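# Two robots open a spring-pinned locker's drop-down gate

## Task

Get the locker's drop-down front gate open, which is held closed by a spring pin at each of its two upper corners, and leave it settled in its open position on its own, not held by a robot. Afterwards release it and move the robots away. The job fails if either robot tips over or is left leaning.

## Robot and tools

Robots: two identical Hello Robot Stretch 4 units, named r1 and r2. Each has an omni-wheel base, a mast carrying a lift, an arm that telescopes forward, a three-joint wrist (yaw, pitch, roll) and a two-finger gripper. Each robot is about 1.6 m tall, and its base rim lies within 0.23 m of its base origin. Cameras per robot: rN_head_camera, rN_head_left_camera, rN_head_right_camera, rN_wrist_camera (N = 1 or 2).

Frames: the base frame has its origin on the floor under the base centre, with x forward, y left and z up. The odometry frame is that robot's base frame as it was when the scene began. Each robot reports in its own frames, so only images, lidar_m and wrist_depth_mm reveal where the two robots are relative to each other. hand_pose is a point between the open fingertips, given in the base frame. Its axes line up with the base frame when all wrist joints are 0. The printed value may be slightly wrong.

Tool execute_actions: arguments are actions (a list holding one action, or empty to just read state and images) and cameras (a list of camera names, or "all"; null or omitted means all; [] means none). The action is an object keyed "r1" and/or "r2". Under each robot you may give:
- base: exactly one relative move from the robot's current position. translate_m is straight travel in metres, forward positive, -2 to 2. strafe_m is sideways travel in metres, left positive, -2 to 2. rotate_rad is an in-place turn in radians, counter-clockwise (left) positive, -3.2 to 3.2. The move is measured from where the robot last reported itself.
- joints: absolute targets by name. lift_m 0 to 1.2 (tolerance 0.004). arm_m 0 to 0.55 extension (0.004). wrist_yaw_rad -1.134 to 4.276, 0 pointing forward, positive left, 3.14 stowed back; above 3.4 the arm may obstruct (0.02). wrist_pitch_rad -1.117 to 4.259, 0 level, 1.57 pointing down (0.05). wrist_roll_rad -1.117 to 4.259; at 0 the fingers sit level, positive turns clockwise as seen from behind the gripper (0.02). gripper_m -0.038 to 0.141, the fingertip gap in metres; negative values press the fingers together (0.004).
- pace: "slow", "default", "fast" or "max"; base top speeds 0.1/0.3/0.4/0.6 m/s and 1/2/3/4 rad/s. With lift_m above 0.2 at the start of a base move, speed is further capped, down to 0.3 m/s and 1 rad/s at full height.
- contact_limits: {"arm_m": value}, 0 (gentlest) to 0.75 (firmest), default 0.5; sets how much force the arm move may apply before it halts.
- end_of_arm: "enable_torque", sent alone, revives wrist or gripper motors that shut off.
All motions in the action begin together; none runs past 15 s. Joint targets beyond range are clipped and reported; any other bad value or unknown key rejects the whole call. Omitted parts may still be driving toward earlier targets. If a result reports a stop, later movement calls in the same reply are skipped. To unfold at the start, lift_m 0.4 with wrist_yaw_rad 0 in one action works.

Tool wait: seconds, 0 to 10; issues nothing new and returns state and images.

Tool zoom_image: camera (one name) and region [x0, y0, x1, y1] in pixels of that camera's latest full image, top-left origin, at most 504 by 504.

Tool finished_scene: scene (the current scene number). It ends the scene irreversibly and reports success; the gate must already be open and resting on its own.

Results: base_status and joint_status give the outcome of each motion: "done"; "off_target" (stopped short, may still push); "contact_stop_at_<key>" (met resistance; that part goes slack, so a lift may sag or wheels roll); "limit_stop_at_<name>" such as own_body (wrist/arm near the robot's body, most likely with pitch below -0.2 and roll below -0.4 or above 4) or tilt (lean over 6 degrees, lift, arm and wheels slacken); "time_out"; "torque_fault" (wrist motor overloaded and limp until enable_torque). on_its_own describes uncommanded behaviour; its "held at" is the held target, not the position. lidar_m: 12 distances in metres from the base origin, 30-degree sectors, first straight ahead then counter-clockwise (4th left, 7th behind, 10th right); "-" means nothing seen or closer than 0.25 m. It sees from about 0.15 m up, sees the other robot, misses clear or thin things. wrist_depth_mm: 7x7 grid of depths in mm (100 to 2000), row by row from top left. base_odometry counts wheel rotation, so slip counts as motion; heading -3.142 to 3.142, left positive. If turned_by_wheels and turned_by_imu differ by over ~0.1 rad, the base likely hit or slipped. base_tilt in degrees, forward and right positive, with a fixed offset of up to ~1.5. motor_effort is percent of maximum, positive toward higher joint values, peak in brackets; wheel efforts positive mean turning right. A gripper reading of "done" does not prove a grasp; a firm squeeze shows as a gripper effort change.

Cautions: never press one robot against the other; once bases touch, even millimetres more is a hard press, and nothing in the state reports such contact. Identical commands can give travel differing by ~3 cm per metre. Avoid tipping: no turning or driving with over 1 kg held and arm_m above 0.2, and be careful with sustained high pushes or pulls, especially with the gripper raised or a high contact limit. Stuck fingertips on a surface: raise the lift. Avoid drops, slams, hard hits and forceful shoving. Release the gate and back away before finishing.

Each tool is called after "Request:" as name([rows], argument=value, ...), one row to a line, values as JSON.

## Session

Request:
execute_actions(actions=[])

Scene clock: 0.00 s.
r1.base_odometry: x=+0.000 y=+0.000 heading=+0.000 (m, m, rad; r1's odometry frame)
r1.turned_by_wheels: +0.000 (rad since the last result)
r1.turned_by_imu: +0.000 (rad since the last result)
r1.base_tilt: forward=-0.4 right=-0.1 (deg)
r1.lidar_m: 1.20 1.56 3.28 3.38 2.61 2.61 2.28 1.57 1.48 1.53 1.23 1.16
r1.base_status: not commanded
r1.joint_positions: lift_m=+0.256 arm_m=+0.001 wrist_yaw_rad=+3.094 wrist_pitch_rad=-0.006 wrist_roll_rad=-0.012 gripper_m=+0.057
r1.joint_status: not commanded
r1.motor_effort: lift_m=+19 arm_m=-1 wrist_yaw_rad=-1 wrist_pitch_rad=-8 wrist_roll_rad=-1 gripper_m=-4 wheel_0=+0 wheel_1=+0 wheel_2=+0 (%)
r1.hand_pose: x=-0.1124 y=+0.1011 z=+0.4360 quat_wxyz=(+0.024, +0.003, -0.006, +1.000) (m; r1's base frame)
r1.wrist_depth_mm: - 139 - - - - - / - 139 - - - - - / - 127 203 - - - - / 108 140 282 - - - - / 222 1808 - - - - - / 1430 1618 214 1499 211 1430 1366 / 1078 1078 976 111 991 904 991
r2.base_odometry: x=+0.000 y=+0.000 heading=+0.000 (m, m, rad; r2's odometry frame)
r2.turned_by_wheels: +0.000 (rad since the last result)
r2.turned_by_imu: +0.000 (rad since the last result)
r2.base_tilt: forward=+1.0 right=+0.3 (deg)
r2.lidar_m: 1.54 1.24 1.23 1.38 1.60 1.61 1.80 2.88 3.48 3.89 2.35 2.92
r2.base_status: not commanded
r2.joint_positions: lift_m=+0.173 arm_m=-0.001 wrist_yaw_rad=+3.070 wrist_pitch_rad=-0.002 wrist_roll_rad=+0.002 gripper_m=+0.057
r2.joint_status: not commanded
r2.motor_effort: lift_m=+21 arm_m=+0 wrist_yaw_rad=-1 wrist_pitch_rad=-8 wrist_roll_rad=+1 gripper_m=-4 wheel_0=+0 wheel_1=+0 wheel_2=+0 (%)
r2.hand_pose: x=-0.1115 y=+0.1078 z=+0.3514 quat_wxyz=(+0.036, +0.001, +0.001, +0.999) (m; r2's base frame)
r2.wrist_depth_mm: - 138 - - 1756 1499 1366 / - 132 - - 1708 1537 1366 / 106 138 239 - 1756 1576 1366 / 129 139 - - 1808 1576 1430 / - - - - 1756 1537 1397 / 1308 1366 195 1464 197 1464 1308 / 904 866 931 140 960 917 1008
pictures: r1_head_camera, r1_head_left_camera, r1_head_right_camera, r1_wrist_camera, r2_head_camera, r2_head_left_camera, r2_head_right_camera, r2_wrist_camera
Images, in order (width x height): r1_head_camera 420x560, r1_head_left_camera 420x672, r1_head_right_camera 420x672, r1_wrist_camera 616x392, r2_head_camera 420x560, r2_head_left_camera 420x672, r2_head_right_camera 420x672, r2_wrist_camera 616x392.

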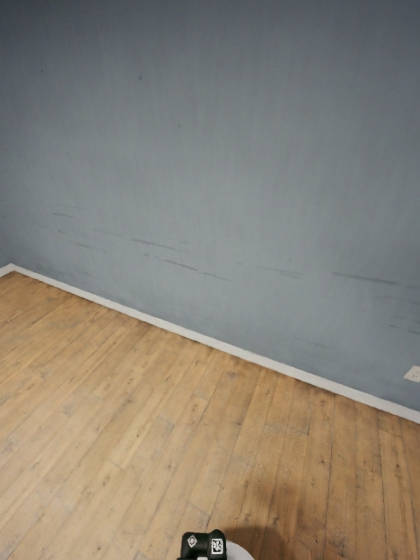

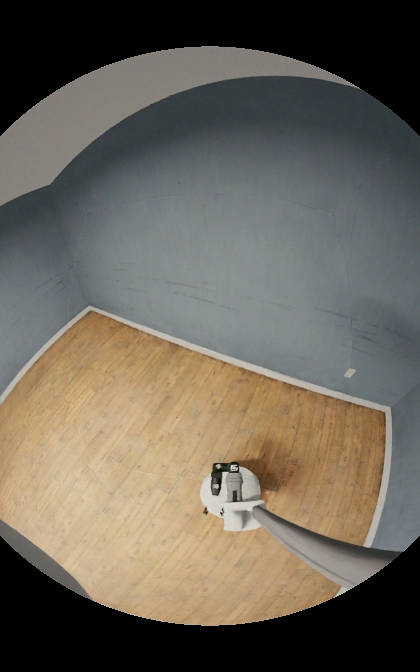

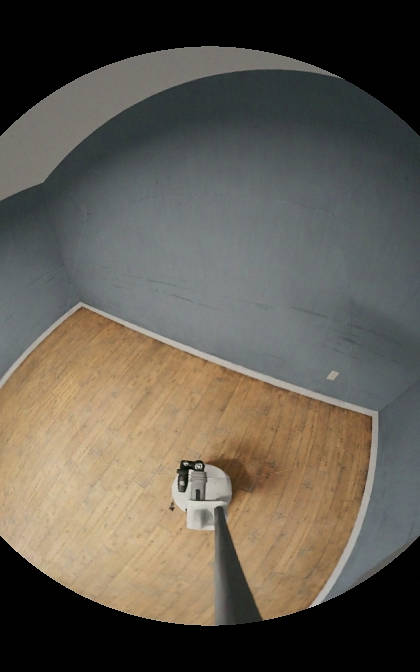

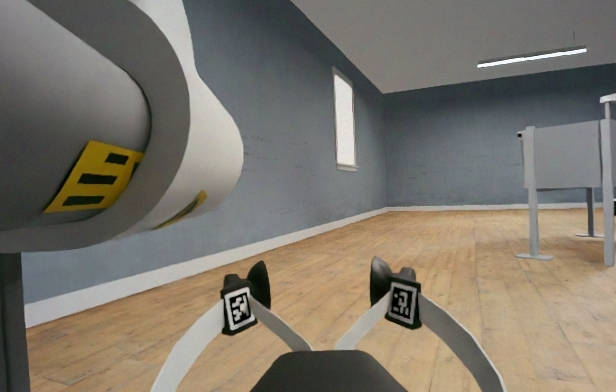

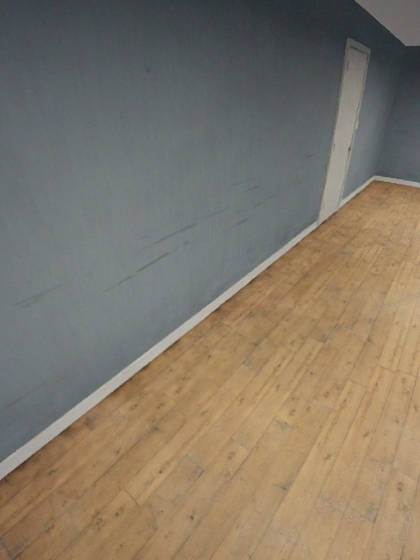

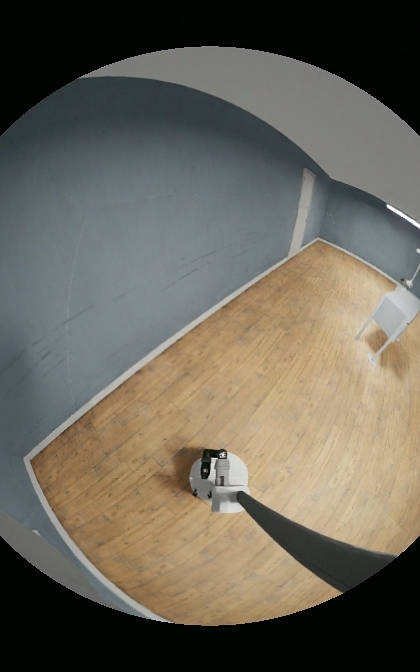

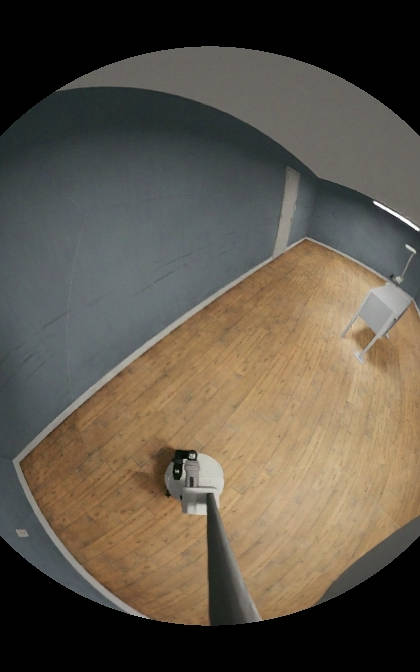

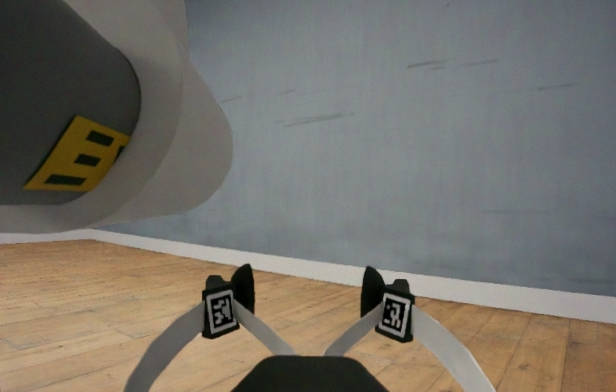

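Request:
execute_actions([
  {"r1":{"base":{"rotate_rad":2.85},"joints":{"lift_m":0.625,"wrist_yaw_rad":0,"gripper_m":0.065},"pace":"fast"},"r2":{"base":{"rotate_rad":-0.8},"joints":{"lift_m":0.62,"wrist_yaw_rad":0,"gripper_m":0.065},"pace":"fast"}},
], cameras=["r1_head_camera","r2_head_camera"])

Scene clock: 6.83 s.
r1.base_odometry: x=+0.000 y=+0.000 heading=+2.850 (m, m, rad; r1's odometry frame)
r1.turned_by_wheels: +2.850 (rad since the last result)
r1.turned_by_imu: +2.804 (rad since the last result)
r1.base_tilt: forward=-0.2 right=-0.1 (deg)
r1.lidar_m: 3.71 1.84 1.49 1.46 1.47 1.16 1.16 1.28 1.99 3.29 3.58 2.61
r1.base_status: done
r1.joint_positions: lift_m=+0.625 arm_m=+0.001 wrist_yaw_rad=+0.000 wrist_pitch_rad=-0.006 wrist_roll_rad=-0.012 gripper_m=+0.065
r1.joint_status: all done
r1.motor_effort: lift_m=+22(22) arm_m=-1(1) wrist_yaw_rad=-4(9) wrist_pitch_rad=-8(8) wrist_roll_rad=-1(1) gripper_m=-2(4) wheel_0=-1(6) wheel_1=+0(7) wheel_2=+0(6) (%)
r1.hand_pose: x=+0.4601 y=-0.0873 z=+0.8047 quat_wxyz=(+1.000, -0.006, -0.003, +0.000) (m; r1's base frame)
r1.wrist_depth_mm: 1863 - - - - - - / 1756 - - - - - - / 1708 - - - - - - / 1756 - - - - - - / 1756 - - - - - - / 1708 - 199 - 197 - - / 1661 1756 1708 111 1708 1576 1618
r2.base_odometry: x=+0.000 y=+0.000 heading=-0.800 (m, m, rad; r2's odometry frame)
r2.turned_by_wheels: -0.800 (rad since the last result)
r2.turned_by_imu: -0.803 (rad since the last result)
r2.base_tilt: forward=+1.0 right=+0.3 (deg)
r2.lidar_m: 2.41 1.98 1.35 1.23 1.26 1.67 1.59 1.62 2.07 3.49 3.50 2.37
r2.base_status: done
r2.joint_positions: lift_m=+0.620 arm_m=-0.001 wrist_yaw_rad=+0.001 wrist_pitch_rad=-0.002 wrist_roll_rad=+0.002 gripper_m=+0.065
r2.joint_status: all done
r2.motor_effort: lift_m=+23(28) arm_m=+0(1) wrist_yaw_rad=-3(8) wrist_pitch_rad=-8(8) wrist_roll_rad=+1(2) gripper_m=-1(6) wheel_0=-1(8) wheel_1=-2(8) wheel_2=-1(11) (%)
r2.hand_pose: x=+0.4585 y=-0.0872 z=+0.7985 quat_wxyz=(+1.000, +0.001, -0.001, +0.000) (m; r2's base frame)
r2.wrist_depth_mm: - - - - - - - / - - - - - - - / - - - - - - - / - - - - - - - / - - - - - - - / - - 193 - 193 - - / 1863 1863 1983 140 1983 1983 -
pictures: r1_head_camera, r2_head_camera
Images, in order (width x height): r1_head_camera 420x560, r2_head_camera 420x560.

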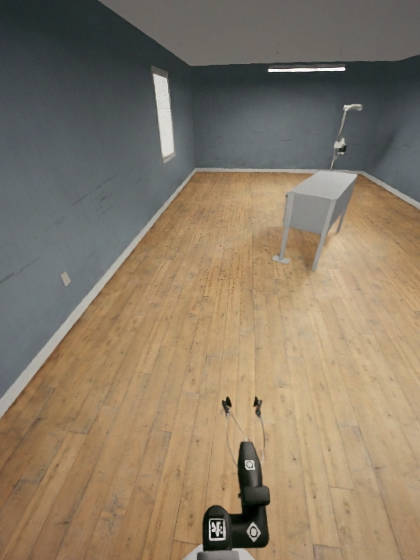

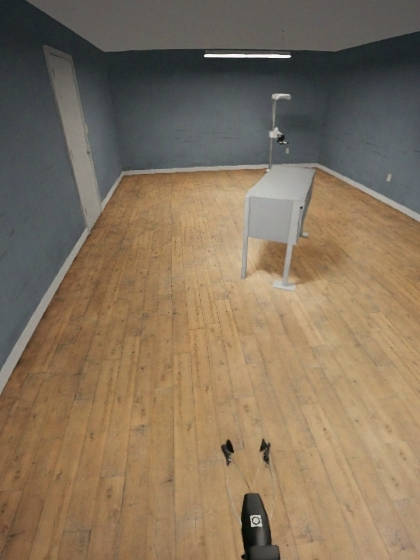

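Request:
execute_actions([
  {"r1":{"base":{"rotate_rad":-0.38},"pace":"fast"},"r2":{"base":{"rotate_rad":-0.3},"pace":"fast"}},
], cameras=[])

Request:
execute_actions([
  {"r1":{"base":{"translate_m":1.6},"pace":"fast"},"r2":{"base":{"translate_m":1.3},"pace":"fast"}},
], cameras=[])

Request:
execute_actions([
  {"r1":{"base":{"strafe_m":0.6},"pace":"fast"},"r2":{"base":{"strafe_m":0.35},"pace":"fast"}},
], cameras=["r1_head_camera","r2_head_camera","r1_wrist_camera","r2_wrist_camera"])

Scene clock: 22.47 s.
r1.base_odometry: x=+0.000 y=+0.000 heading=+2.470 (m, m, rad; r1's odometry frame)
r1.turned_by_wheels: -0.380 (rad since the last result)
r1.turned_by_imu: -0.374 (rad since the last result)
r1.base_tilt: forward=-0.2 right=-0.1 (deg)
r1.lidar_m: 2.61 2.82 1.68 1.47 1.48 1.33 1.16 1.16 1.39 2.52 3.30 3.86
r1.base_status: done
r1.joint_positions: lift_m=+0.625 arm_m=+0.001 wrist_yaw_rad=+0.000 wrist_pitch_rad=-0.006 wrist_roll_rad=-0.012 gripper_m=+0.065
r1.joint_status: not commanded
r1.motor_effort: lift_m=+22(22) arm_m=-1(1) wrist_yaw_rad=-1(4) wrist_pitch_rad=-8(8) wrist_roll_rad=-1(1) gripper_m=-2(4) wheel_0=+0(6) wheel_1=-1(5) wheel_2=-1(6) (%)
r1.hand_pose: x=+0.4601 y=-0.0874 z=+0.8047 quat_wxyz=(+1.000, -0.006, -0.003, +0.000) (m; r1's base frame)
r1.wrist_depth_mm: - - - - - - - / - - - - - - - / - - - - - - - / - - - - - - - / - - - - - - - / - - 198 - 197 - - / 1863 1808 1708 111 1708 1576 1661
r2.base_odometry: x=+0.000 y=+0.000 heading=-1.100 (m, m, rad; r2's odometry frame)
r2.turned_by_wheels: -0.300 (rad since the last result)
r2.turned_by_imu: -0.301 (rad since the last result)
r2.base_tilt: forward=+0.9 right=+0.3 (deg)
r2.lidar_m: 2.36 3.36 1.58 1.27 1.24 1.35 1.63 1.56 1.74 2.62 3.47 3.78
r2.base_status: done
r2.joint_positions: lift_m=+0.620 arm_m=-0.001 wrist_yaw_rad=+0.000 wrist_pitch_rad=-0.002 wrist_roll_rad=+0.002 gripper_m=+0.065
r2.joint_status: not commanded
r2.motor_effort: lift_m=+23(23) arm_m=-1(0) wrist_yaw_rad=-1(3) wrist_pitch_rad=-8(7) wrist_roll_rad=+2(1) gripper_m=-2(3) wheel_0=+0(9) wheel_1=-1(7) wheel_2=+0(10) (%)
r2.hand_pose: x=+0.4585 y=-0.0874 z=+0.7985 quat_wxyz=(+1.000, +0.001, -0.001, +0.000) (m; r2's base frame)
r2.wrist_depth_mm: - - - - - - - / - - - - - - - / - - - - - - - / - - - - - - - / - - - - - - - / - - 193 - 193 - - / 1921 1808 1983 140 - 1921 -
pictures: none
No camera images: the call's "cameras" was empty. Leave "cameras" out to get every camera's image.

Scene clock: 27.83 s.
r1.base_odometry: x=-1.252 y=+0.996 heading=+2.470 (m, m, rad; r1's odometry frame)
r1.turned_by_wheels: +0.000 (rad since the last result)
r1.turned_by_imu: -0.004 (rad since the last result)
r1.base_tilt: forward=-0.4 right=-0.1 (deg)
r1.lidar_m: 1.03 3.49 2.09 1.83 1.84 2.16 2.72 2.73 3.23 2.88 2.93 1.05
r1.base_status: done
r1.joint_positions: lift_m=+0.625 arm_m=+0.001 wrist_yaw_rad=+0.000 wrist_pitch_rad=-0.006 wrist_roll_rad=-0.012 gripper_m=+0.065
r1.joint_status: not commanded
r1.motor_effort: lift_m=+22(22) arm_m=-1(1) wrist_yaw_rad=-1(3) wrist_pitch_rad=-8(8) wrist_roll_rad=+0(1) gripper_m=-3(3) wheel_0=+0(8) wheel_1=+0(7) wheel_2=+2(11) (%)
r1.hand_pose: x=+0.4601 y=-0.0874 z=+0.8047 quat_wxyz=(+1.000, -0.006, -0.003, +0.000) (m; r1's base frame)
r1.wrist_depth_mm: - - - - - - - / - - - - - - - / - - - - - - - / - - - 1576 - - - / - - 878 842 809 - - / - - 199 831 197 - - / 1863 1808 1255 111 798 1576 1661
r2.base_odometry: x=+0.590 y=-1.159 heading=-1.100 (m, m, rad; r2's odometry frame)
r2.turned_by_wheels: +0.000 (rad since the last result)
r2.turned_by_imu: +0.001 (rad since the last result)
r2.base_tilt: forward=+1.0 right=+0.3 (deg)
r2.lidar_m: 1.03 1.14 2.23 1.80 1.77 1.94 2.81 2.79 3.00 2.96 2.93 3.22
r2.base_status: done
r2.joint_positions: lift_m=+0.620 arm_m=-0.001 wrist_yaw_rad=+0.000 wrist_pitch_rad=-0.002 wrist_roll_rad=+0.002 gripper_m=+0.065
r2.joint_status: not commanded
r2.motor_effort: lift_m=+23(24) arm_m=-1(1) wrist_yaw_rad=-1(1) wrist_pitch_rad=-8(8) wrist_roll_rad=+1(1) gripper_m=-2(3) wheel_0=+0(9) wheel_1=+0(7) wheel_2=+0(14) (%)
r2.hand_pose: x=+0.4585 y=-0.0874 z=+0.7985 quat_wxyz=(+1.000, +0.001, -0.001, +0.000) (m; r2's base frame)
r2.wrist_depth_mm: - - - - - - - / - - - - - - - / - - - - - - - / - - - - - - - / - 904 891 1229 - - - / - 917 194 1336 194 - - / 1921 891 891 140 - 1921 -
pictures: none
No camera images: the call's "cameras" was empty. Leave "cameras" out to get every camera's image.

Scene clock: 30.57 s.
r1.base_odometry: x=-1.626 y=+0.526 heading=+2.470 (m, m, rad; r1's odometry frame)
r1.turned_by_wheels: +0.000 (rad since the last result)
r1.turned_by_imu: +0.000 (rad since the last result)
r1.base_tilt: forward=-0.3 right=-0.1 (deg)
r1.lidar_m: 5.92 2.40 1.42 1.24 1.25 1.50 2.68 2.85 3.35 3.49 3.49 1.19
r1.base_status: done
r1.joint_positions: lift_m=+0.625 arm_m=+0.001 wrist_yaw_rad=+0.000 wrist_pitch_rad=-0.006 wrist_roll_rad=-0.012 gripper_m=+0.065
r1.joint_status: not commanded
r1.motor_effort: lift_m=+22(22) arm_m=-1(1) wrist_yaw_rad=-1(1) wrist_pitch_rad=-8(8) wrist_roll_rad=-1(2) gripper_m=-5(5) wheel_0=+0(11) wheel_1=+1(9) wheel_2=+1(3) (%)
r1.hand_pose: x=+0.4601 y=-0.0874 z=+0.8047 quat_wxyz=(+1.000, -0.006, -0.003, +0.000) (m; r1's base frame)
r1.wrist_depth_mm: - - - - - - - / - - - - - - - / - - - - - - - / - - - - - 878 842 / - - - - - 866 831 / - - 198 - 197 866 831 / 1863 1808 1708 111 1708 1464 1499
r2.base_odometry: x=+0.902 y=-1.000 heading=-1.100 (m, m, rad; r2's odometry frame)
r2.turned_by_wheels: +0.000 (rad since the last result)
r2.turned_by_imu: +0.001 (rad since the last result)
r2.base_tilt: forward=+0.9 right=+0.3 (deg)
r2.lidar_m: 1.10 3.87 1.80 1.42 1.41 1.59 2.41 2.92 3.20 3.33 3.25 1.12
r2.base_status: done
r2.joint_positions: lift_m=+0.620 arm_m=-0.001 wrist_yaw_rad=+0.000 wrist_pitch_rad=-0.002 wrist_roll_rad=+0.002 gripper_m=+0.065
r2.joint_status: not commanded
r2.motor_effort: lift_m=+23(24) arm_m=+0(0) wrist_yaw_rad=-1(1) wrist_pitch_rad=-8(7) wrist_roll_rad=+0(1) gripper_m=-2(2) wheel_0=+3(11) wheel_1=-3(14) wheel_2=+0(1) (%)
r2.hand_pose: x=+0.4585 y=-0.0874 z=+0.7985 quat_wxyz=(+1.000, +0.001, -0.001, +0.000) (m; r2's base frame)
r2.wrist_depth_mm: - - - - - - - / - - - - - - - / - - - - - - - / - - - - - - - / - - - 917 878 - - / - - 194 904 194 - - / 1921 1808 1983 140 891 1921 -
pictures: r1_head_camera, r1_wrist_camera, r2_head_camera, r2_wrist_camera
Images, in order (width x height): r1_head_camera 420x560, r1_wrist_camera 616x392, r2_head_camera 420x560, r2_wrist_camera 616x392.

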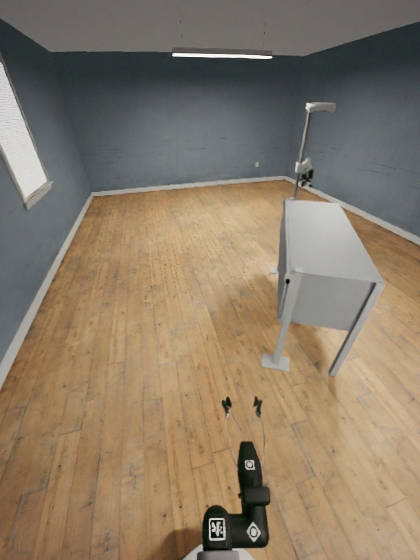

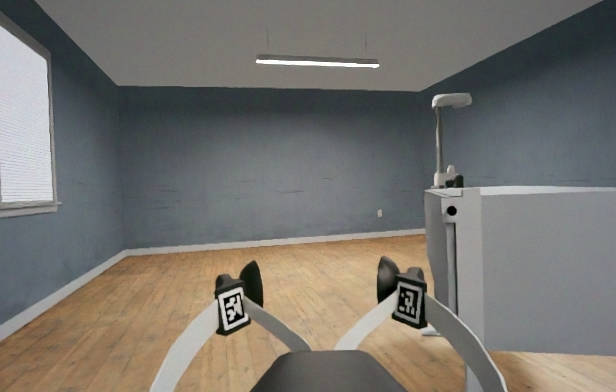

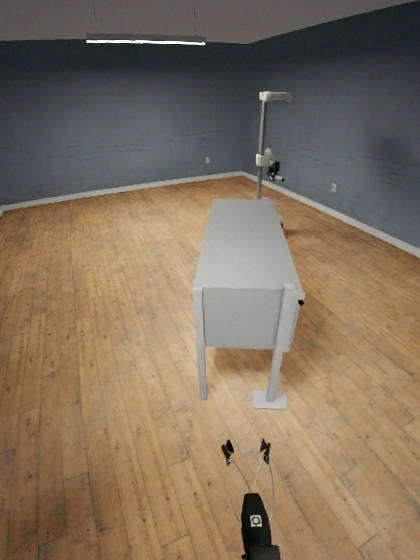

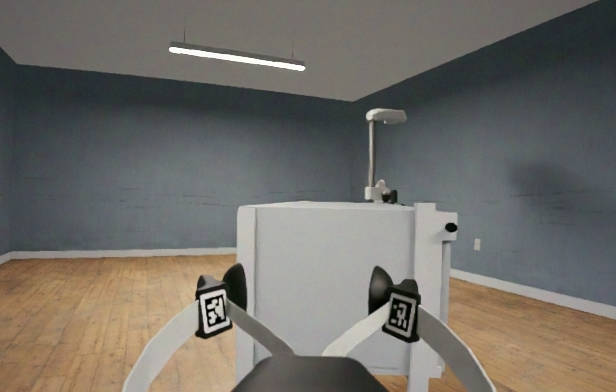

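Request:
execute_actions([
  {"r1":{"base":{"rotate_rad":-0.17}},"r2":{"base":{"rotate_rad":-0.17}}},
], cameras=[])

Request:
execute_actions([
  {"r1":{"base":{"strafe_m":-0.11}},"r2":{"base":{"strafe_m":-0.11}}},
], cameras=[])

Request:
execute_actions([
  {"r1":{"base":{"translate_m":0.4}},"r2":{"base":{"translate_m":0.45}}},
], cameras=["r1_head_camera","r2_head_camera","r1_wrist_camera","r2_wrist_camera"])

Scene clock: 40.10 s.
r1.base_odometry: x=-1.626 y=+0.526 heading=+2.300 (m, m, rad; r1's odometry frame)
r1.turned_by_wheels: -0.170 (rad since the last result)
r1.turned_by_imu: -0.167 (rad since the last result)
r1.base_tilt: forward=-0.3 right=+0.0 (deg)
r1.lidar_m: 1.14 3.34 1.60 1.26 1.24 1.36 2.09 2.85 3.10 3.54 3.49 1.24
r1.base_status: done
r1.joint_positions: lift_m=+0.625 arm_m=+0.001 wrist_yaw_rad=+0.000 wrist_pitch_rad=-0.006 wrist_roll_rad=-0.012 gripper_m=+0.065
r1.joint_status: not commanded
r1.motor_effort: lift_m=+22(22) arm_m=-1(1) wrist_yaw_rad=-2(2) wrist_pitch_rad=-8(8) wrist_roll_rad=-2(1) gripper_m=-4(2) wheel_0=-1(3) wheel_1=-1(1) wheel_2=+0(7) (%)
r1.hand_pose: x=+0.4601 y=-0.0874 z=+0.8047 quat_wxyz=(+1.000, -0.006, -0.003, +0.000) (m; r1's base frame)
r1.wrist_depth_mm: - - - - - - - / - - - - - - - / - - - - - - - / - - - - 1182 931 - / - - - - 931 917 - / - - 198 - 197 917 - / 1863 1756 1708 111 1255 1499 1537
r2.base_odometry: x=+0.902 y=-1.000 heading=-1.270 (m, m, rad; r2's odometry frame)
r2.turned_by_wheels: -0.169 (rad since the last result)
r2.turned_by_imu: -0.169 (rad since the last result)
r2.base_tilt: forward=+1.0 right=+0.3 (deg)
r2.lidar_m: 1.09 5.77 2.14 1.52 1.43 1.48 2.01 2.91 3.00 3.49 3.24 3.40
r2.base_status: done
r2.joint_positions: lift_m=+0.620 arm_m=-0.001 wrist_yaw_rad=+0.000 wrist_pitch_rad=-0.002 wrist_roll_rad=+0.002 gripper_m=+0.065
r2.joint_status: not commanded
r2.motor_effort: lift_m=+23(24) arm_m=-1(0) wrist_yaw_rad=-1(2) wrist_pitch_rad=-8(7) wrist_roll_rad=+2(1) gripper_m=-2(1) wheel_0=+2(6) wheel_1=+2(6) wheel_2=+3(8) (%)
r2.hand_pose: x=+0.4585 y=-0.0874 z=+0.7985 quat_wxyz=(+1.000, +0.001, -0.001, +0.000) (m; r2's base frame)
r2.wrist_depth_mm: - - - - - - - / - - - - - - - / - - - - - - - / - - - - - - - / - - 891 904 - - - / - - 193 904 194 - - / 1983 1756 904 140 1983 1983 -
pictures: none
No camera images: the call's "cameras" was empty. Leave "cameras" out to get every camera's image.

Scene clock: 41.63 s.
r1.base_odometry: x=-1.544 y=+0.600 heading=+2.300 (m, m, rad; r1's odometry frame)
r1.turned_by_wheels: +0.000 (rad since the last result)
r1.turned_by_imu: +0.000 (rad since the last result)
r1.base_tilt: forward=-0.1 right=-0.2 (deg)
r1.lidar_m: 1.12 3.55 1.71 1.36 1.35 1.49 2.23 2.81 3.02 3.47 3.36 1.22
r1.base_status: done
r1.joint_positions: lift_m=+0.625 arm_m=+0.001 wrist_yaw_rad=+0.000 wrist_pitch_rad=-0.006 wrist_roll_rad=-0.012 gripper_m=+0.065
r1.joint_status: not commanded
r1.motor_effort: lift_m=+22(22) arm_m=-1(1) wrist_yaw_rad=-2(2) wrist_pitch_rad=-8(8) wrist_roll_rad=-1(1) gripper_m=-1(4) wheel_0=+0(4) wheel_1=+1(6) wheel_2=+0(3) (%)
r1.hand_pose: x=+0.4601 y=-0.0874 z=+0.8047 quat_wxyz=(+1.000, -0.006, -0.003, +0.000) (m; r1's base frame)
r1.wrist_depth_mm: - - - - - - - / - - - - - - - / - - - - - - - / - - - - 1078 917 - / - - - - 931 917 - / - - 198 - 197 917 - / 1863 1808 1708 111 1618 917 1661
r2.base_odometry: x=+0.797 y=-1.033 heading=-1.270 (m, m, rad; r2's odometry frame)
r2.turned_by_wheels: +0.000 (rad since the last result)
r2.turned_by_imu: +0.000 (rad since the last result)
r2.base_tilt: forward=+1.0 right=+0.3 (deg)
r2.lidar_m: 1.04 1.13 2.31 1.61 1.51 1.57 2.16 2.85 2.94 3.38 3.16 3.27
r2.base_status: done
r2.joint_positions: lift_m=+0.620 arm_m=-0.001 wrist_yaw_rad=+0.000 wrist_pitch_rad=-0.002 wrist_roll_rad=+0.002 gripper_m=+0.065
r2.joint_status: not commanded
r2.motor_effort: lift_m=+24(23) arm_m=+0(0) wrist_yaw_rad=-1(1) wrist_pitch_rad=-9(7) wrist_roll_rad=+1(1) gripper_m=-3(2) wheel_0=+0(9) wheel_1=-1(10) wheel_2=+0(3) (%)
r2.hand_pose: x=+0.4585 y=-0.0874 z=+0.7985 quat_wxyz=(+1.000, +0.001, -0.001, +0.000) (m; r2's base frame)
r2.wrist_depth_mm: - - - - - - - / - - - - - - - / - - - - - - - / - - - - - - - / - 904 917 931 - - - / - 904 193 917 194 - - / 1921 878 904 140 - 1808 -
pictures: none
No camera images: the call's "cameras" was empty. Leave "cameras" out to get every camera's image.

Scene clock: 44.63 s.
r1.base_odometry: x=-1.810 y=+0.898 heading=+2.300 (m, m, rad; r1's odometry frame)
r1.turned_by_wheels: +0.000 (rad since the last result)
r1.turned_by_imu: -0.001 (rad since the last result)
r1.base_tilt: forward=-0.2 right=-0.1 (deg)
r1.lidar_m: 0.78 4.07 1.91 1.52 1.51 1.64 2.45 3.17 3.46 3.25 3.24 0.81
r1.base_status: done
r1.joint_positions: lift_m=+0.625 arm_m=+0.001 wrist_yaw_rad=+0.000 wrist_pitch_rad=-0.006 wrist_roll_rad=-0.012 gripper_m=+0.065
r1.joint_status: not commanded
r1.motor_effort: lift_m=+22(22) arm_m=-1(1) wrist_yaw_rad=-2(1) wrist_pitch_rad=-8(8) wrist_roll_rad=-1(1) gripper_m=-4(3) wheel_0=+0(6) wheel_1=-1(6) wheel_2=+0(8) (%)
r1.hand_pose: x=+0.4601 y=-0.0874 z=+0.8047 quat_wxyz=(+1.000, -0.006, -0.003, +0.000) (m; r1's base frame)
r1.wrist_depth_mm: - - - - - - - / - - - - - - - / - - - - - - - / - - - - 1078 820 691 / - - - - 549 539 530 / - - 198 - 197 539 535 / 1863 1808 1708 111 549 539 535
r2.base_odometry: x=+0.930 y=-1.462 heading=-1.269 (m, m, rad; r2's odometry frame)
r2.turned_by_wheels: +0.000 (rad since the last result)
r2.turned_by_imu: +0.001 (rad since the last result)
r2.base_tilt: forward=+0.9 right=+0.3 (deg)
r2.lidar_m: 0.66 0.70 2.70 1.87 1.78 1.83 2.43 3.23 3.34 3.10 2.93 3.02
r2.base_status: done
r2.joint_positions: lift_m=+0.620 arm_m=-0.001 wrist_yaw_rad=+0.000 wrist_pitch_rad=-0.002 wrist_roll_rad=+0.002 gripper_m=+0.065
r2.joint_status: not commanded
r2.motor_effort: lift_m=+23(23) arm_m=+0(0) wrist_yaw_rad=-1(1) wrist_pitch_rad=-8(8) wrist_roll_rad=+2(2) gripper_m=-3(1) wheel_0=+2(9) wheel_1=+2(6) wheel_2=-2(13) (%)
r2.hand_pose: x=+0.4585 y=-0.0874 z=+0.7985 quat_wxyz=(+1.000, +0.001, -0.001, +0.000) (m; r2's base frame)
r2.wrist_depth_mm: - - - - - - - / - - - - - - - / - - - - - - - / - - - - - - - / 442 452 459 449 - - - / 445 455 193 459 194 - - / 442 449 459 140 1921 1983 -
pictures: r1_head_camera, r1_wrist_camera, r2_head_camera, r2_wrist_camera
Images, in order (width x height): r1_head_camera 420x560, r1_wrist_camera 616x392, r2_head_camera 420x560, r2_wrist_camera 616x392.

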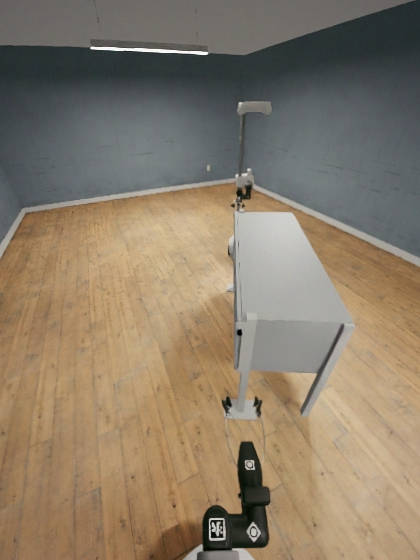

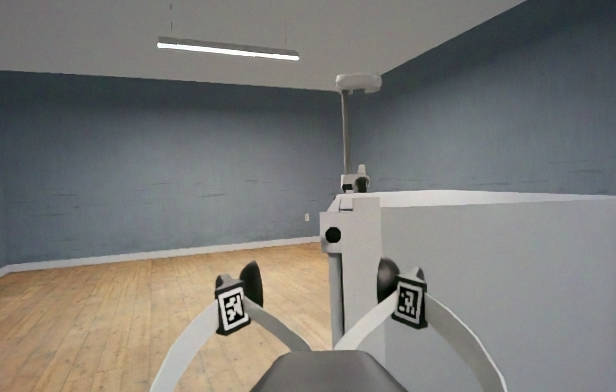

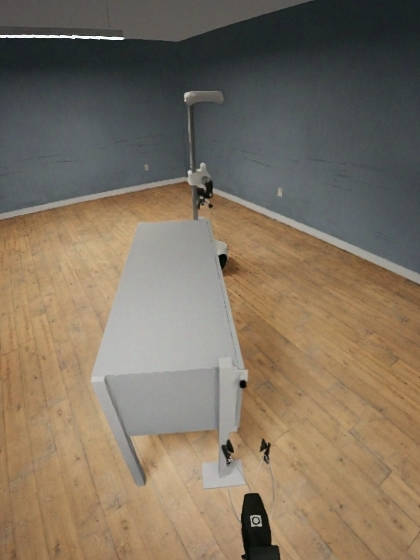

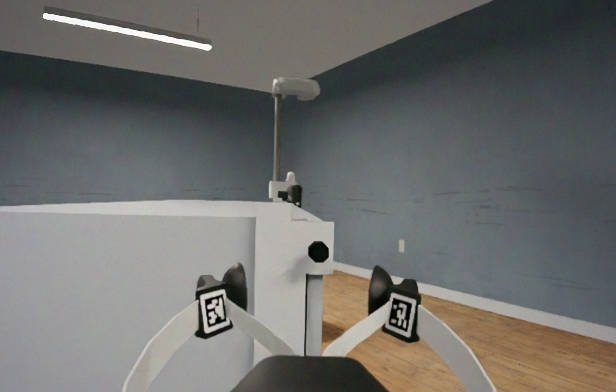

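Request:
execute_actions([
  {"r1":{"base":{"rotate_rad":-0.13},"joints":{"arm_m":0.08}},"r2":{"base":{"strafe_m":-0.007},"joints":{"arm_m":0.12}}},
], cameras=[])

Request:
execute_actions([
  {"r1":{"base":{"strafe_m":0.085},"joints":{"arm_m":0.18}}},
], cameras=["r1_wrist_camera","r2_wrist_camera"])

Scene clock: 55.50 s.
r1.base_odometry: x=-1.810 y=+0.898 heading=+2.170 (m, m, rad; r1's odometry frame)
r1.turned_by_wheels: -0.130 (rad since the last result)
r1.turned_by_imu: -0.128 (rad since the last result)
r1.base_tilt: forward=-0.2 right=-0.1 (deg)
r1.lidar_m: 0.75 5.59 2.14 1.57 1.50 1.57 2.15 3.17 3.30 3.40 3.23 0.85
r1.base_status: done
r1.joint_positions: lift_m=+0.625 arm_m=+0.079 wrist_yaw_rad=+0.000 wrist_pitch_rad=-0.006 wrist_roll_rad=-0.012 gripper_m=+0.065
r1.joint_status: all done
r1.motor_effort: lift_m=+22(22) arm_m=+6(7) wrist_yaw_rad=-1(1) wrist_pitch_rad=-8(8) wrist_roll_rad=-1(1) gripper_m=-1(2) wheel_0=+1(1) wheel_1=+1(4) wheel_2=+0(6) (%)
r1.hand_pose: x=+0.5382 y=-0.0874 z=+0.8047 quat_wxyz=(+1.000, -0.006, -0.003, +0.000) (m; r1's base frame)
r1.wrist_depth_mm: - - - - - - - / - - - - - - - / - - - - - - - / - - - 1499 1025 854 - / - - - 477 500 500 504 / - - 198 477 197 508 508 / 1863 1808 1661 111 504 504 508
r2.base_odometry: x=+0.923 y=-1.464 heading=-1.269 (m, m, rad; r2's odometry frame)
r2.turned_by_wheels: +0.000 (rad since the last result)
r2.turned_by_imu: +0.001 (rad since the last result)
r2.base_tilt: forward=+0.9 right=+0.3 (deg)
r2.lidar_m: 0.65 0.68 2.68 1.89 1.76 1.84 2.43 3.24 3.34 3.06 2.92 3.04
r2.base_status: done
r2.joint_positions: lift_m=+0.620 arm_m=+0.119 wrist_yaw_rad=+0.000 wrist_pitch_rad=-0.002 wrist_roll_rad=+0.002 gripper_m=+0.065
r2.joint_status: all done
r2.motor_effort: lift_m=+23(23) arm_m=+6(7) wrist_yaw_rad=-1(1) wrist_pitch_rad=-8(8) wrist_roll_rad=+3(0) gripper_m=-4(3) wheel_0=+0(10) wheel_1=-1(8) wheel_2=+0(1) (%)
r2.hand_pose: x=+0.5783 y=-0.0874 z=+0.7985 quat_wxyz=(+1.000, +0.001, -0.001, +0.000) (m; r2's base frame)
r2.wrist_depth_mm: - - - - - - - / - - - - - - - / - - - - - - - / - - - - - - - / 330 336 342 327 - - - / 332 334 194 329 194 - - / 332 334 338 140 - 1921 -
pictures: none
No camera images: the call's "cameras" was empty. Leave "cameras" out to get every camera's image.

Scene clock: 56.87 s.
r1.base_odometry: x=-1.880 y=+0.850 heading=+2.170 (m, m, rad; r1's odometry frame)
r1.turned_by_wheels: +0.000 (rad since the last result)
r1.turned_by_imu: +0.000 (rad since the last result)
r1.base_tilt: forward=-0.2 right=-0.1 (deg)
r1.lidar_m: 0.76 5.55 2.04 1.51 1.43 1.48 2.03 3.22 3.34 3.48 3.30 0.83
r1.base_status: done
r1.joint_positions: lift_m=+0.625 arm_m=+0.179 wrist_yaw_rad=+0.000 wrist_pitch_rad=-0.006 wrist_roll_rad=-0.012 gripper_m=+0.065
r1.joint_status: all done
r1.motor_effort: lift_m=+22(22) arm_m=+6(6) wrist_yaw_rad=-3(1) wrist_pitch_rad=-8(8) wrist_roll_rad=-2(1) gripper_m=-3(3) wheel_0=+0(9) wheel_1=-1(7) wheel_2=+0(2) (%)
r1.hand_pose: x=+0.6382 y=-0.0874 z=+0.8047 quat_wxyz=(+1.000, -0.006, -0.003, +0.000) (m; r1's base frame)
r1.wrist_depth_mm: - - - - - - - / - - - - - - - / - - - - - - - / - - - - 991 768 654 / - - - 820 377 399 402 / - - 198 430 196 402 402 / 1808 1808 1708 111 399 399 404
r2.base_odometry: x=+0.923 y=-1.464 heading=-1.269 (m, m, rad; r2's odometry frame)
r2.turned_by_wheels: +0.000 (rad since the last result)
r2.turned_by_imu: +0.000 (rad since the last result)
r2.base_tilt: forward=+0.9 right=+0.3 (deg)
r2.lidar_m: 0.65 0.68 2.67 1.88 1.76 1.84 2.43 3.22 3.35 3.10 2.89 3.00
r2.base_status: not commanded
r2.joint_positions: lift_m=+0.620 arm_m=+0.119 wrist_yaw_rad=+0.000 wrist_pitch_rad=-0.002 wrist_roll_rad=+0.002 gripper_m=+0.065
r2.joint_status: not commanded
r2.motor_effort: lift_m=+23(23) arm_m=+6(6) wrist_yaw_rad=-1(1) wrist_pitch_rad=-7(8) wrist_roll_rad=+1(1) gripper_m=-3(2) wheel_0=+0(0) wheel_1=-1(2) wheel_2=+0(0) (%)
r2.hand_pose: x=+0.5783 y=-0.0874 z=+0.7985 quat_wxyz=(+1.000, +0.001, -0.001, +0.000) (m; r2's base frame)
r2.wrist_depth_mm: - - - - - - - / - - - - - - - / - - - - - - - / - - - - - - - / 330 336 340 327 - - - / 330 336 194 327 195 - - / 330 336 340 140 1983 1921 -
pictures: r1_wrist_camera, r2_wrist_camera
Images, in order (width x height): r1_wrist_camera 616x392, r2_wrist_camera 616x392.

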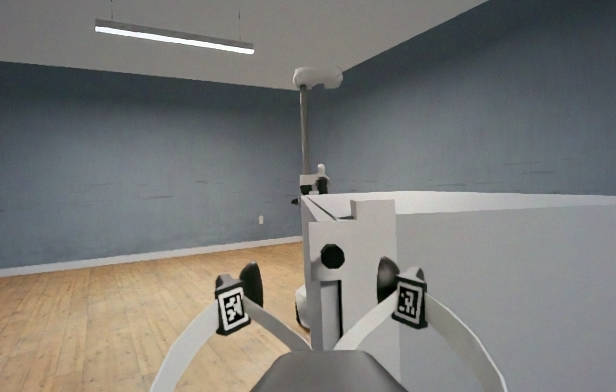

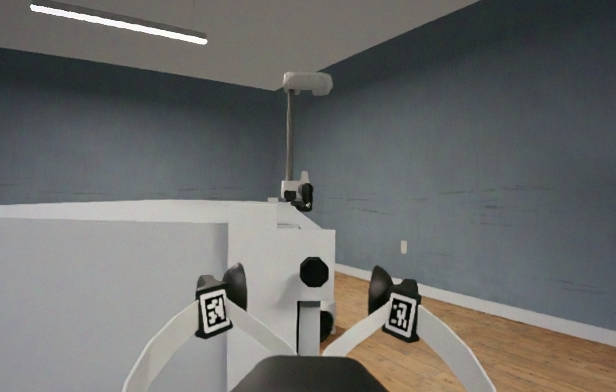

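Request:
execute_actions([
  {"r1":{"base":{"strafe_m":-0.011},"joints":{"arm_m":0.28}},"r2":{"joints":{"arm_m":0.19}}},
], cameras=[])

Request:
execute_actions([
  {"r1":{"joints":{"arm_m":0.32},"contact_limits":{"arm_m":0.2},"pace":"slow"},"r2":{"joints":{"arm_m":0.214},"contact_limits":{"arm_m":0.2},"pace":"slow"}},
], cameras=[])

Request:
execute_actions([
  {"r1":{"joints":{"gripper_m":-0.03}},"r2":{"joints":{"gripper_m":-0.03}}},
], cameras=["r1_wrist_camera","r2_wrist_camera"])

Request:
execute_actions([
  {"r1":{"joints":{"arm_m":0.288},"pace":"slow"},"r2":{"joints":{"arm_m":0.182},"pace":"slow"}},
], cameras=["r1_wrist_camera","r2_wrist_camera","r1_head_camera"])

Scene clock: 64.97 s.
r1.base_odometry: x=-1.871 y=+0.856 heading=+2.170 (m, m, rad; r1's odometry frame)
r1.turned_by_wheels: +0.000 (rad since the last result)
r1.turned_by_imu: +0.000 (rad since the last result)
r1.base_tilt: forward=-0.2 right=-0.1 (deg)
r1.lidar_m: 0.80 5.57 2.08 1.51 1.44 1.52 2.05 3.21 3.34 3.44 3.28 0.85
r1.base_status: done
r1.joint_positions: lift_m=+0.625 arm_m=+0.279 wrist_yaw_rad=+0.000 wrist_pitch_rad=-0.006 wrist_roll_rad=-0.012 gripper_m=+0.065
r1.joint_status: all done
r1.motor_effort: lift_m=+22(22) arm_m=+6(9) wrist_yaw_rad=-3(1) wrist_pitch_rad=-7(8) wrist_roll_rad=-1(1) gripper_m=-2(3) wheel_0=+1(4) wheel_1=+2(7) wheel_2=+0(3) (%)
r1.hand_pose: x=+0.7382 y=-0.0874 z=+0.8047 quat_wxyz=(+1.000, -0.006, -0.003, +0.000) (m; r1's base frame)
r1.wrist_depth_mm: - - - - - - - / - - - - - - - / - - - - - - - / - - - - 991 750 647 / - - - 277 277 297 300 / - - 198 286 197 300 301 / 1808 1808 1708 111 279 300 301
r2.base_odometry: x=+0.923 y=-1.464 heading=-1.269 (m, m, rad; r2's odometry frame)
r2.turned_by_wheels: +0.000 (rad since the last result)
r2.turned_by_imu: +0.001 (rad since the last result)
r2.base_tilt: forward=+0.9 right=+0.3 (deg)
r2.lidar_m: 0.66 0.68 2.65 1.88 1.75 1.85 2.46 3.24 3.35 3.07 2.91 3.04
r2.base_status: not commanded
r2.joint_positions: lift_m=+0.620 arm_m=+0.189 wrist_yaw_rad=+0.000 wrist_pitch_rad=-0.002 wrist_roll_rad=+0.002 gripper_m=+0.065
r2.joint_status: all done
r2.motor_effort: lift_m=+23(24) arm_m=+6(5) wrist_yaw_rad=-1(1) wrist_pitch_rad=-7(7) wrist_roll_rad=+1(1) gripper_m=-4(4) wheel_0=+1(0) wheel_1=-1(2) wheel_2=+0(0) (%)
r2.hand_pose: x=+0.6483 y=-0.0874 z=+0.7985 quat_wxyz=(+1.000, +0.001, -0.001, +0.000) (m; r2's base frame)
r2.wrist_depth_mm: - - - - - - - / - - - - - - - / - - - - - - - / - - - - - - - / 264 268 256 260 - - - / 263 268 193 257 195 - - / 265 266 255 140 1983 1921 -
pictures: none
No camera images: the call's "cameras" was empty. Leave "cameras" out to get every camera's image.

Scene clock: 66.50 s.
r1.base_odometry: x=-1.871 y=+0.856 heading=+2.170 (m, m, rad; r1's odometry frame)
r1.turned_by_wheels: +0.000 (rad since the last result)
r1.turned_by_imu: +0.000 (rad since the last result)
r1.base_tilt: forward=-0.2 right=+0.1 (deg)
r1.lidar_m: 0.79 5.55 2.10 1.50 1.43 1.50 2.08 3.21 3.33 3.45 3.29 0.84
r1.base_status: not commanded
r1.joint_positions: lift_m=+0.625 arm_m=+0.318 wrist_yaw_rad=-0.008 wrist_pitch_rad=-0.006 wrist_roll_rad=-0.012 gripper_m=+0.065
r1.joint_status: all done
r1.on_its_own: wrist_yaw_rad is at rest, and its effort (+22) is outside its rest range (-13 to +13)
r1.motor_effort: lift_m=+22(22) arm_m=+12(10) wrist_yaw_rad=+22(21) wrist_pitch_rad=-7(8) wrist_roll_rad=-2(1) gripper_m=-1(1) wheel_0=+1(1) wheel_1=+2(2) wheel_2=-5(4) (%)
r1.contact_limits: arm_m 0.2
r1.hand_pose: x=+0.7765 y=-0.0898 z=+0.8047 quat_wxyz=(+1.000, -0.006, -0.003, -0.004) (m; r1's base frame)
r1.wrist_depth_mm: - - - - - - - / - - - - - - - / - - - - - - - / - - - - 960 750 647 / - - - 239 239 262 264 / - - 198 238 195 263 265 / 1863 1863 1708 111 242 262 266
r2.base_odometry: x=+0.923 y=-1.464 heading=-1.270 (m, m, rad; r2's odometry frame)
r2.turned_by_wheels: +0.000 (rad since the last result)
r2.turned_by_imu: +0.000 (rad since the last result)
r2.base_tilt: forward=+0.9 right=+0.4 (deg)
r2.lidar_m: 0.65 0.69 2.69 1.91 1.79 1.81 2.43 3.22 3.33 3.09 2.88 3.01
r2.base_status: not commanded
r2.joint_positions: lift_m=+0.620 arm_m=+0.211 wrist_yaw_rad=-0.004 wrist_pitch_rad=-0.003 wrist_roll_rad=+0.002 gripper_m=+0.065
r2.joint_status: all done
r2.motor_effort: lift_m=+23(23) arm_m=+14(18) wrist_yaw_rad=+9(10) wrist_pitch_rad=-6(7) wrist_roll_rad=+2(2) gripper_m=-2(3) wheel_0=+0(0) wheel_1=-1(2) wheel_2=-6(6) (%)
r2.contact_limits: arm_m 0.2
r2.hand_pose: x=+0.6705 y=-0.0885 z=+0.7987 quat_wxyz=(+1.000, +0.001, -0.001, -0.002) (m; r2's base frame)
r2.wrist_depth_mm: - - - - - - - / - - - - - - - / - - - - - - - / - - - - - - - / 244 247 236 239 - - - / 243 246 206 236 194 - - / 243 244 233 138 1921 1863 -
pictures: none
No camera images: the call's "cameras" was empty. Leave "cameras" out to get every camera's image.

Scene clock: 68.13 s.
r1.base_odometry: x=-1.872 y=+0.856 heading=+2.170 (m, m, rad; r1's odometry frame)
r1.turned_by_wheels: +0.000 (rad since the last result)
r1.turned_by_imu: +0.000 (rad since the last result)
r1.base_tilt: forward=-0.2 right=+0.0 (deg)
r1.lidar_m: 0.78 5.55 2.07 1.50 1.44 1.51 2.05 3.21 3.34 3.46 3.29 0.84
r1.base_status: not commanded
r1.joint_positions: lift_m=+0.625 arm_m=+0.320 wrist_yaw_rad=+0.009 wrist_pitch_rad=-0.005 wrist_roll_rad=-0.012 gripper_m=-0.029
r1.joint_status: all done
r1.on_its_own: wrist_yaw_rad is at rest, and its effort (-26) is outside its rest range (-13 to +13)
r1.motor_effort: lift_m=+22(22) arm_m=-2(12) wrist_yaw_rad=-26(36) wrist_pitch_rad=-10(10) wrist_roll_rad=-1(1) gripper_m=-33(36) wheel_0=-4(4) wheel_1=-2(2) wheel_2=+8(8) (%)
r1.hand_pose: x=+0.7805 y=-0.0849 z=+0.8045 quat_wxyz=(+1.000, -0.006, -0.003, +0.004) (m; r1's base frame)
r1.wrist_depth_mm: - - - - - - - / - - - - - - - / - - - - - - - / - - - - 991 759 661 / - - - 273 234 253 255 / - - 193 199 181 254 256 / 1863 1708 1661 111 235 254 256
r2.base_odometry: x=+0.923 y=-1.464 heading=-1.270 (m, m, rad; r2's odometry frame)
r2.turned_by_wheels: +0.000 (rad since the last result)
r2.turned_by_imu: +0.000 (rad since the last result)
r2.base_tilt: forward=+1.0 right=+0.3 (deg)
r2.lidar_m: 0.65 0.69 2.67 1.89 1.77 1.85 2.43 3.23 3.32 3.07 2.94 3.06
r2.base_status: not commanded
r2.joint_positions: lift_m=+0.620 arm_m=+0.214 wrist_yaw_rad=+0.000 wrist_pitch_rad=-0.001 wrist_roll_rad=+0.002 gripper_m=-0.029
r2.joint_status: all done
r2.motor_effort: lift_m=+23(23) arm_m=+2(14) wrist_yaw_rad=-2(14) wrist_pitch_rad=-9(10) wrist_roll_rad=+1(1) gripper_m=-20(21) wheel_0=-3(4) wheel_1=-2(2) wheel_2=-2(6) (%)
r2.hand_pose: x=+0.6731 y=-0.0873 z=+0.7983 quat_wxyz=(+1.000, +0.001, -0.001, +0.000) (m; r2's base frame)
r2.wrist_depth_mm: - - - - - - - / - - - - - - - / - - - - - - - / - - - - - - - / 239 245 229 235 - - - / 238 244 182 196 185 - - / 239 195 229 232 1863 153 -
pictures: r1_wrist_camera, r2_wrist_camera
Images, in order (width x height): r1_wrist_camera 616x392, r2_wrist_camera 616x392.

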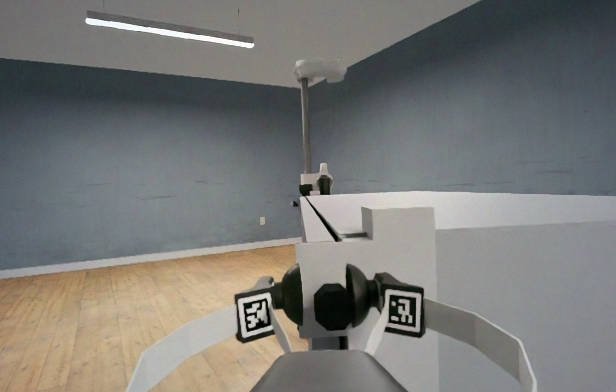

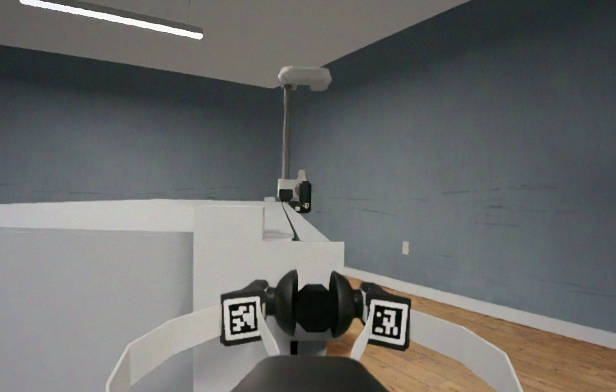

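Scene clock: 69.53 s.
r1.base_odometry: x=-1.871 y=+0.856 heading=+2.170 (m, m, rad; r1's odometry frame)
r1.turned_by_wheels: +0.000 (rad since the last result)
r1.turned_by_imu: +0.000 (rad since the last result)
r1.base_tilt: forward=-0.1 right=+0.0 (deg)
r1.lidar_m: 0.79 5.55 2.08 1.51 1.44 1.48 2.06 3.20 3.34 3.45 3.29 0.84
r1.base_status: not commanded
r1.joint_positions: lift_m=+0.625 arm_m=+0.290 wrist_yaw_rad=+0.001 wrist_pitch_rad=-0.006 wrist_roll_rad=-0.012 gripper_m=-0.029
r1.joint_status: all done
r1.motor_effort: lift_m=+22(22) arm_m=-11(16) wrist_yaw_rad=-2(27) wrist_pitch_rad=-7(10) wrist_roll_rad=-1(1) gripper_m=-29(32) wheel_0=-4(5) wheel_1=-2(3) wheel_2=+4(8) (%)
r1.hand_pose: x=+0.7493 y=-0.0873 z=+0.8048 quat_wxyz=(+1.000, -0.006, -0.003, +0.000) (m; r1's base frame)
r1.wrist_depth_mm: - - - - - - - / - - - - - - - / - - - - - - - / - - - - 1060 809 - / - - - 265 266 286 289 / - - 661 203 181 287 290 / 1863 449 580 111 267 289 291
r2.base_odometry: x=+0.923 y=-1.464 heading=-1.270 (m, m, rad; r2's odometry frame)
r2.turned_by_wheels: +0.000 (rad since the last result)
r2.turned_by_imu: +0.000 (rad since the last result)
r2.base_tilt: forward=+1.0 right=+0.3 (deg)
r2.lidar_m: 0.64 0.68 2.68 1.90 1.76 1.85 2.42 3.24 3.34 3.08 2.93 0.67
r2.base_status: not commanded
r2.joint_positions: lift_m=+0.620 arm_m=+0.184 wrist_yaw_rad=+0.000 wrist_pitch_rad=-0.002 wrist_roll_rad=+0.002 gripper_m=-0.029
r2.joint_status: all done
r2.motor_effort: lift_m=+23(23) arm_m=-10(12) wrist_yaw_rad=-1(6) wrist_pitch_rad=-8(10) wrist_roll_rad=+2(1) gripper_m=-23(23) wheel_0=-4(3) wheel_1=-2(2) wheel_2=+0(2) (%)
r2.hand_pose: x=+0.6431 y=-0.0874 z=+0.7985 quat_wxyz=(+1.000, +0.001, -0.001, +0.000) (m; r2's base frame)
r2.wrist_depth_mm: - - - - - - - / - - - - - - - / - - - - - - - / - - - - - - - / 267 273 262 265 - - - / 267 271 181 203 185 - - / 267 207 259 263 569 147 -
pictures: r1_head_camera, r1_wrist_camera, r2_wrist_camera
Images, in order (width x height): r1_head_camera 420x560, r1_wrist_camera 616x392, r2_wrist_camera 616x392.

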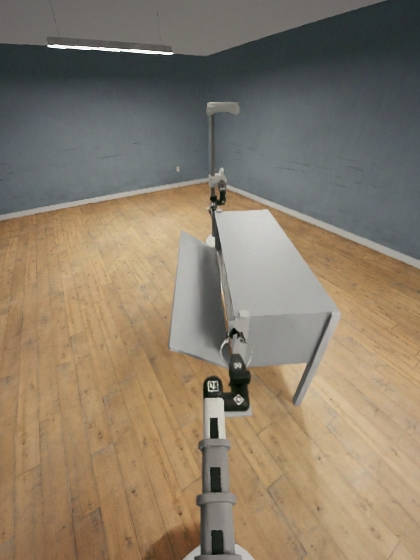

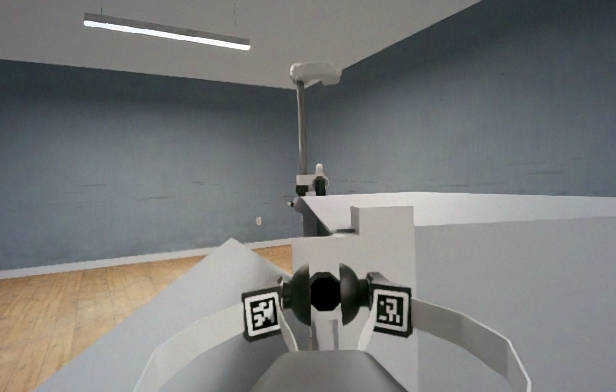

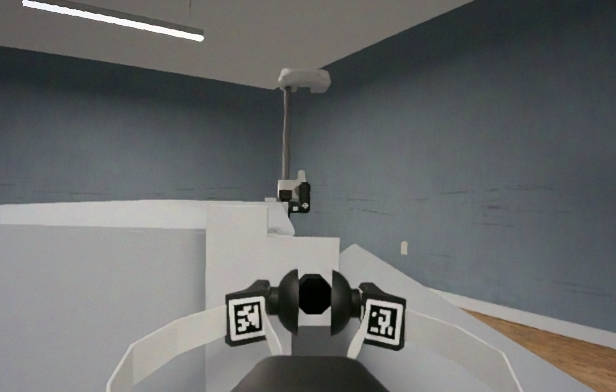

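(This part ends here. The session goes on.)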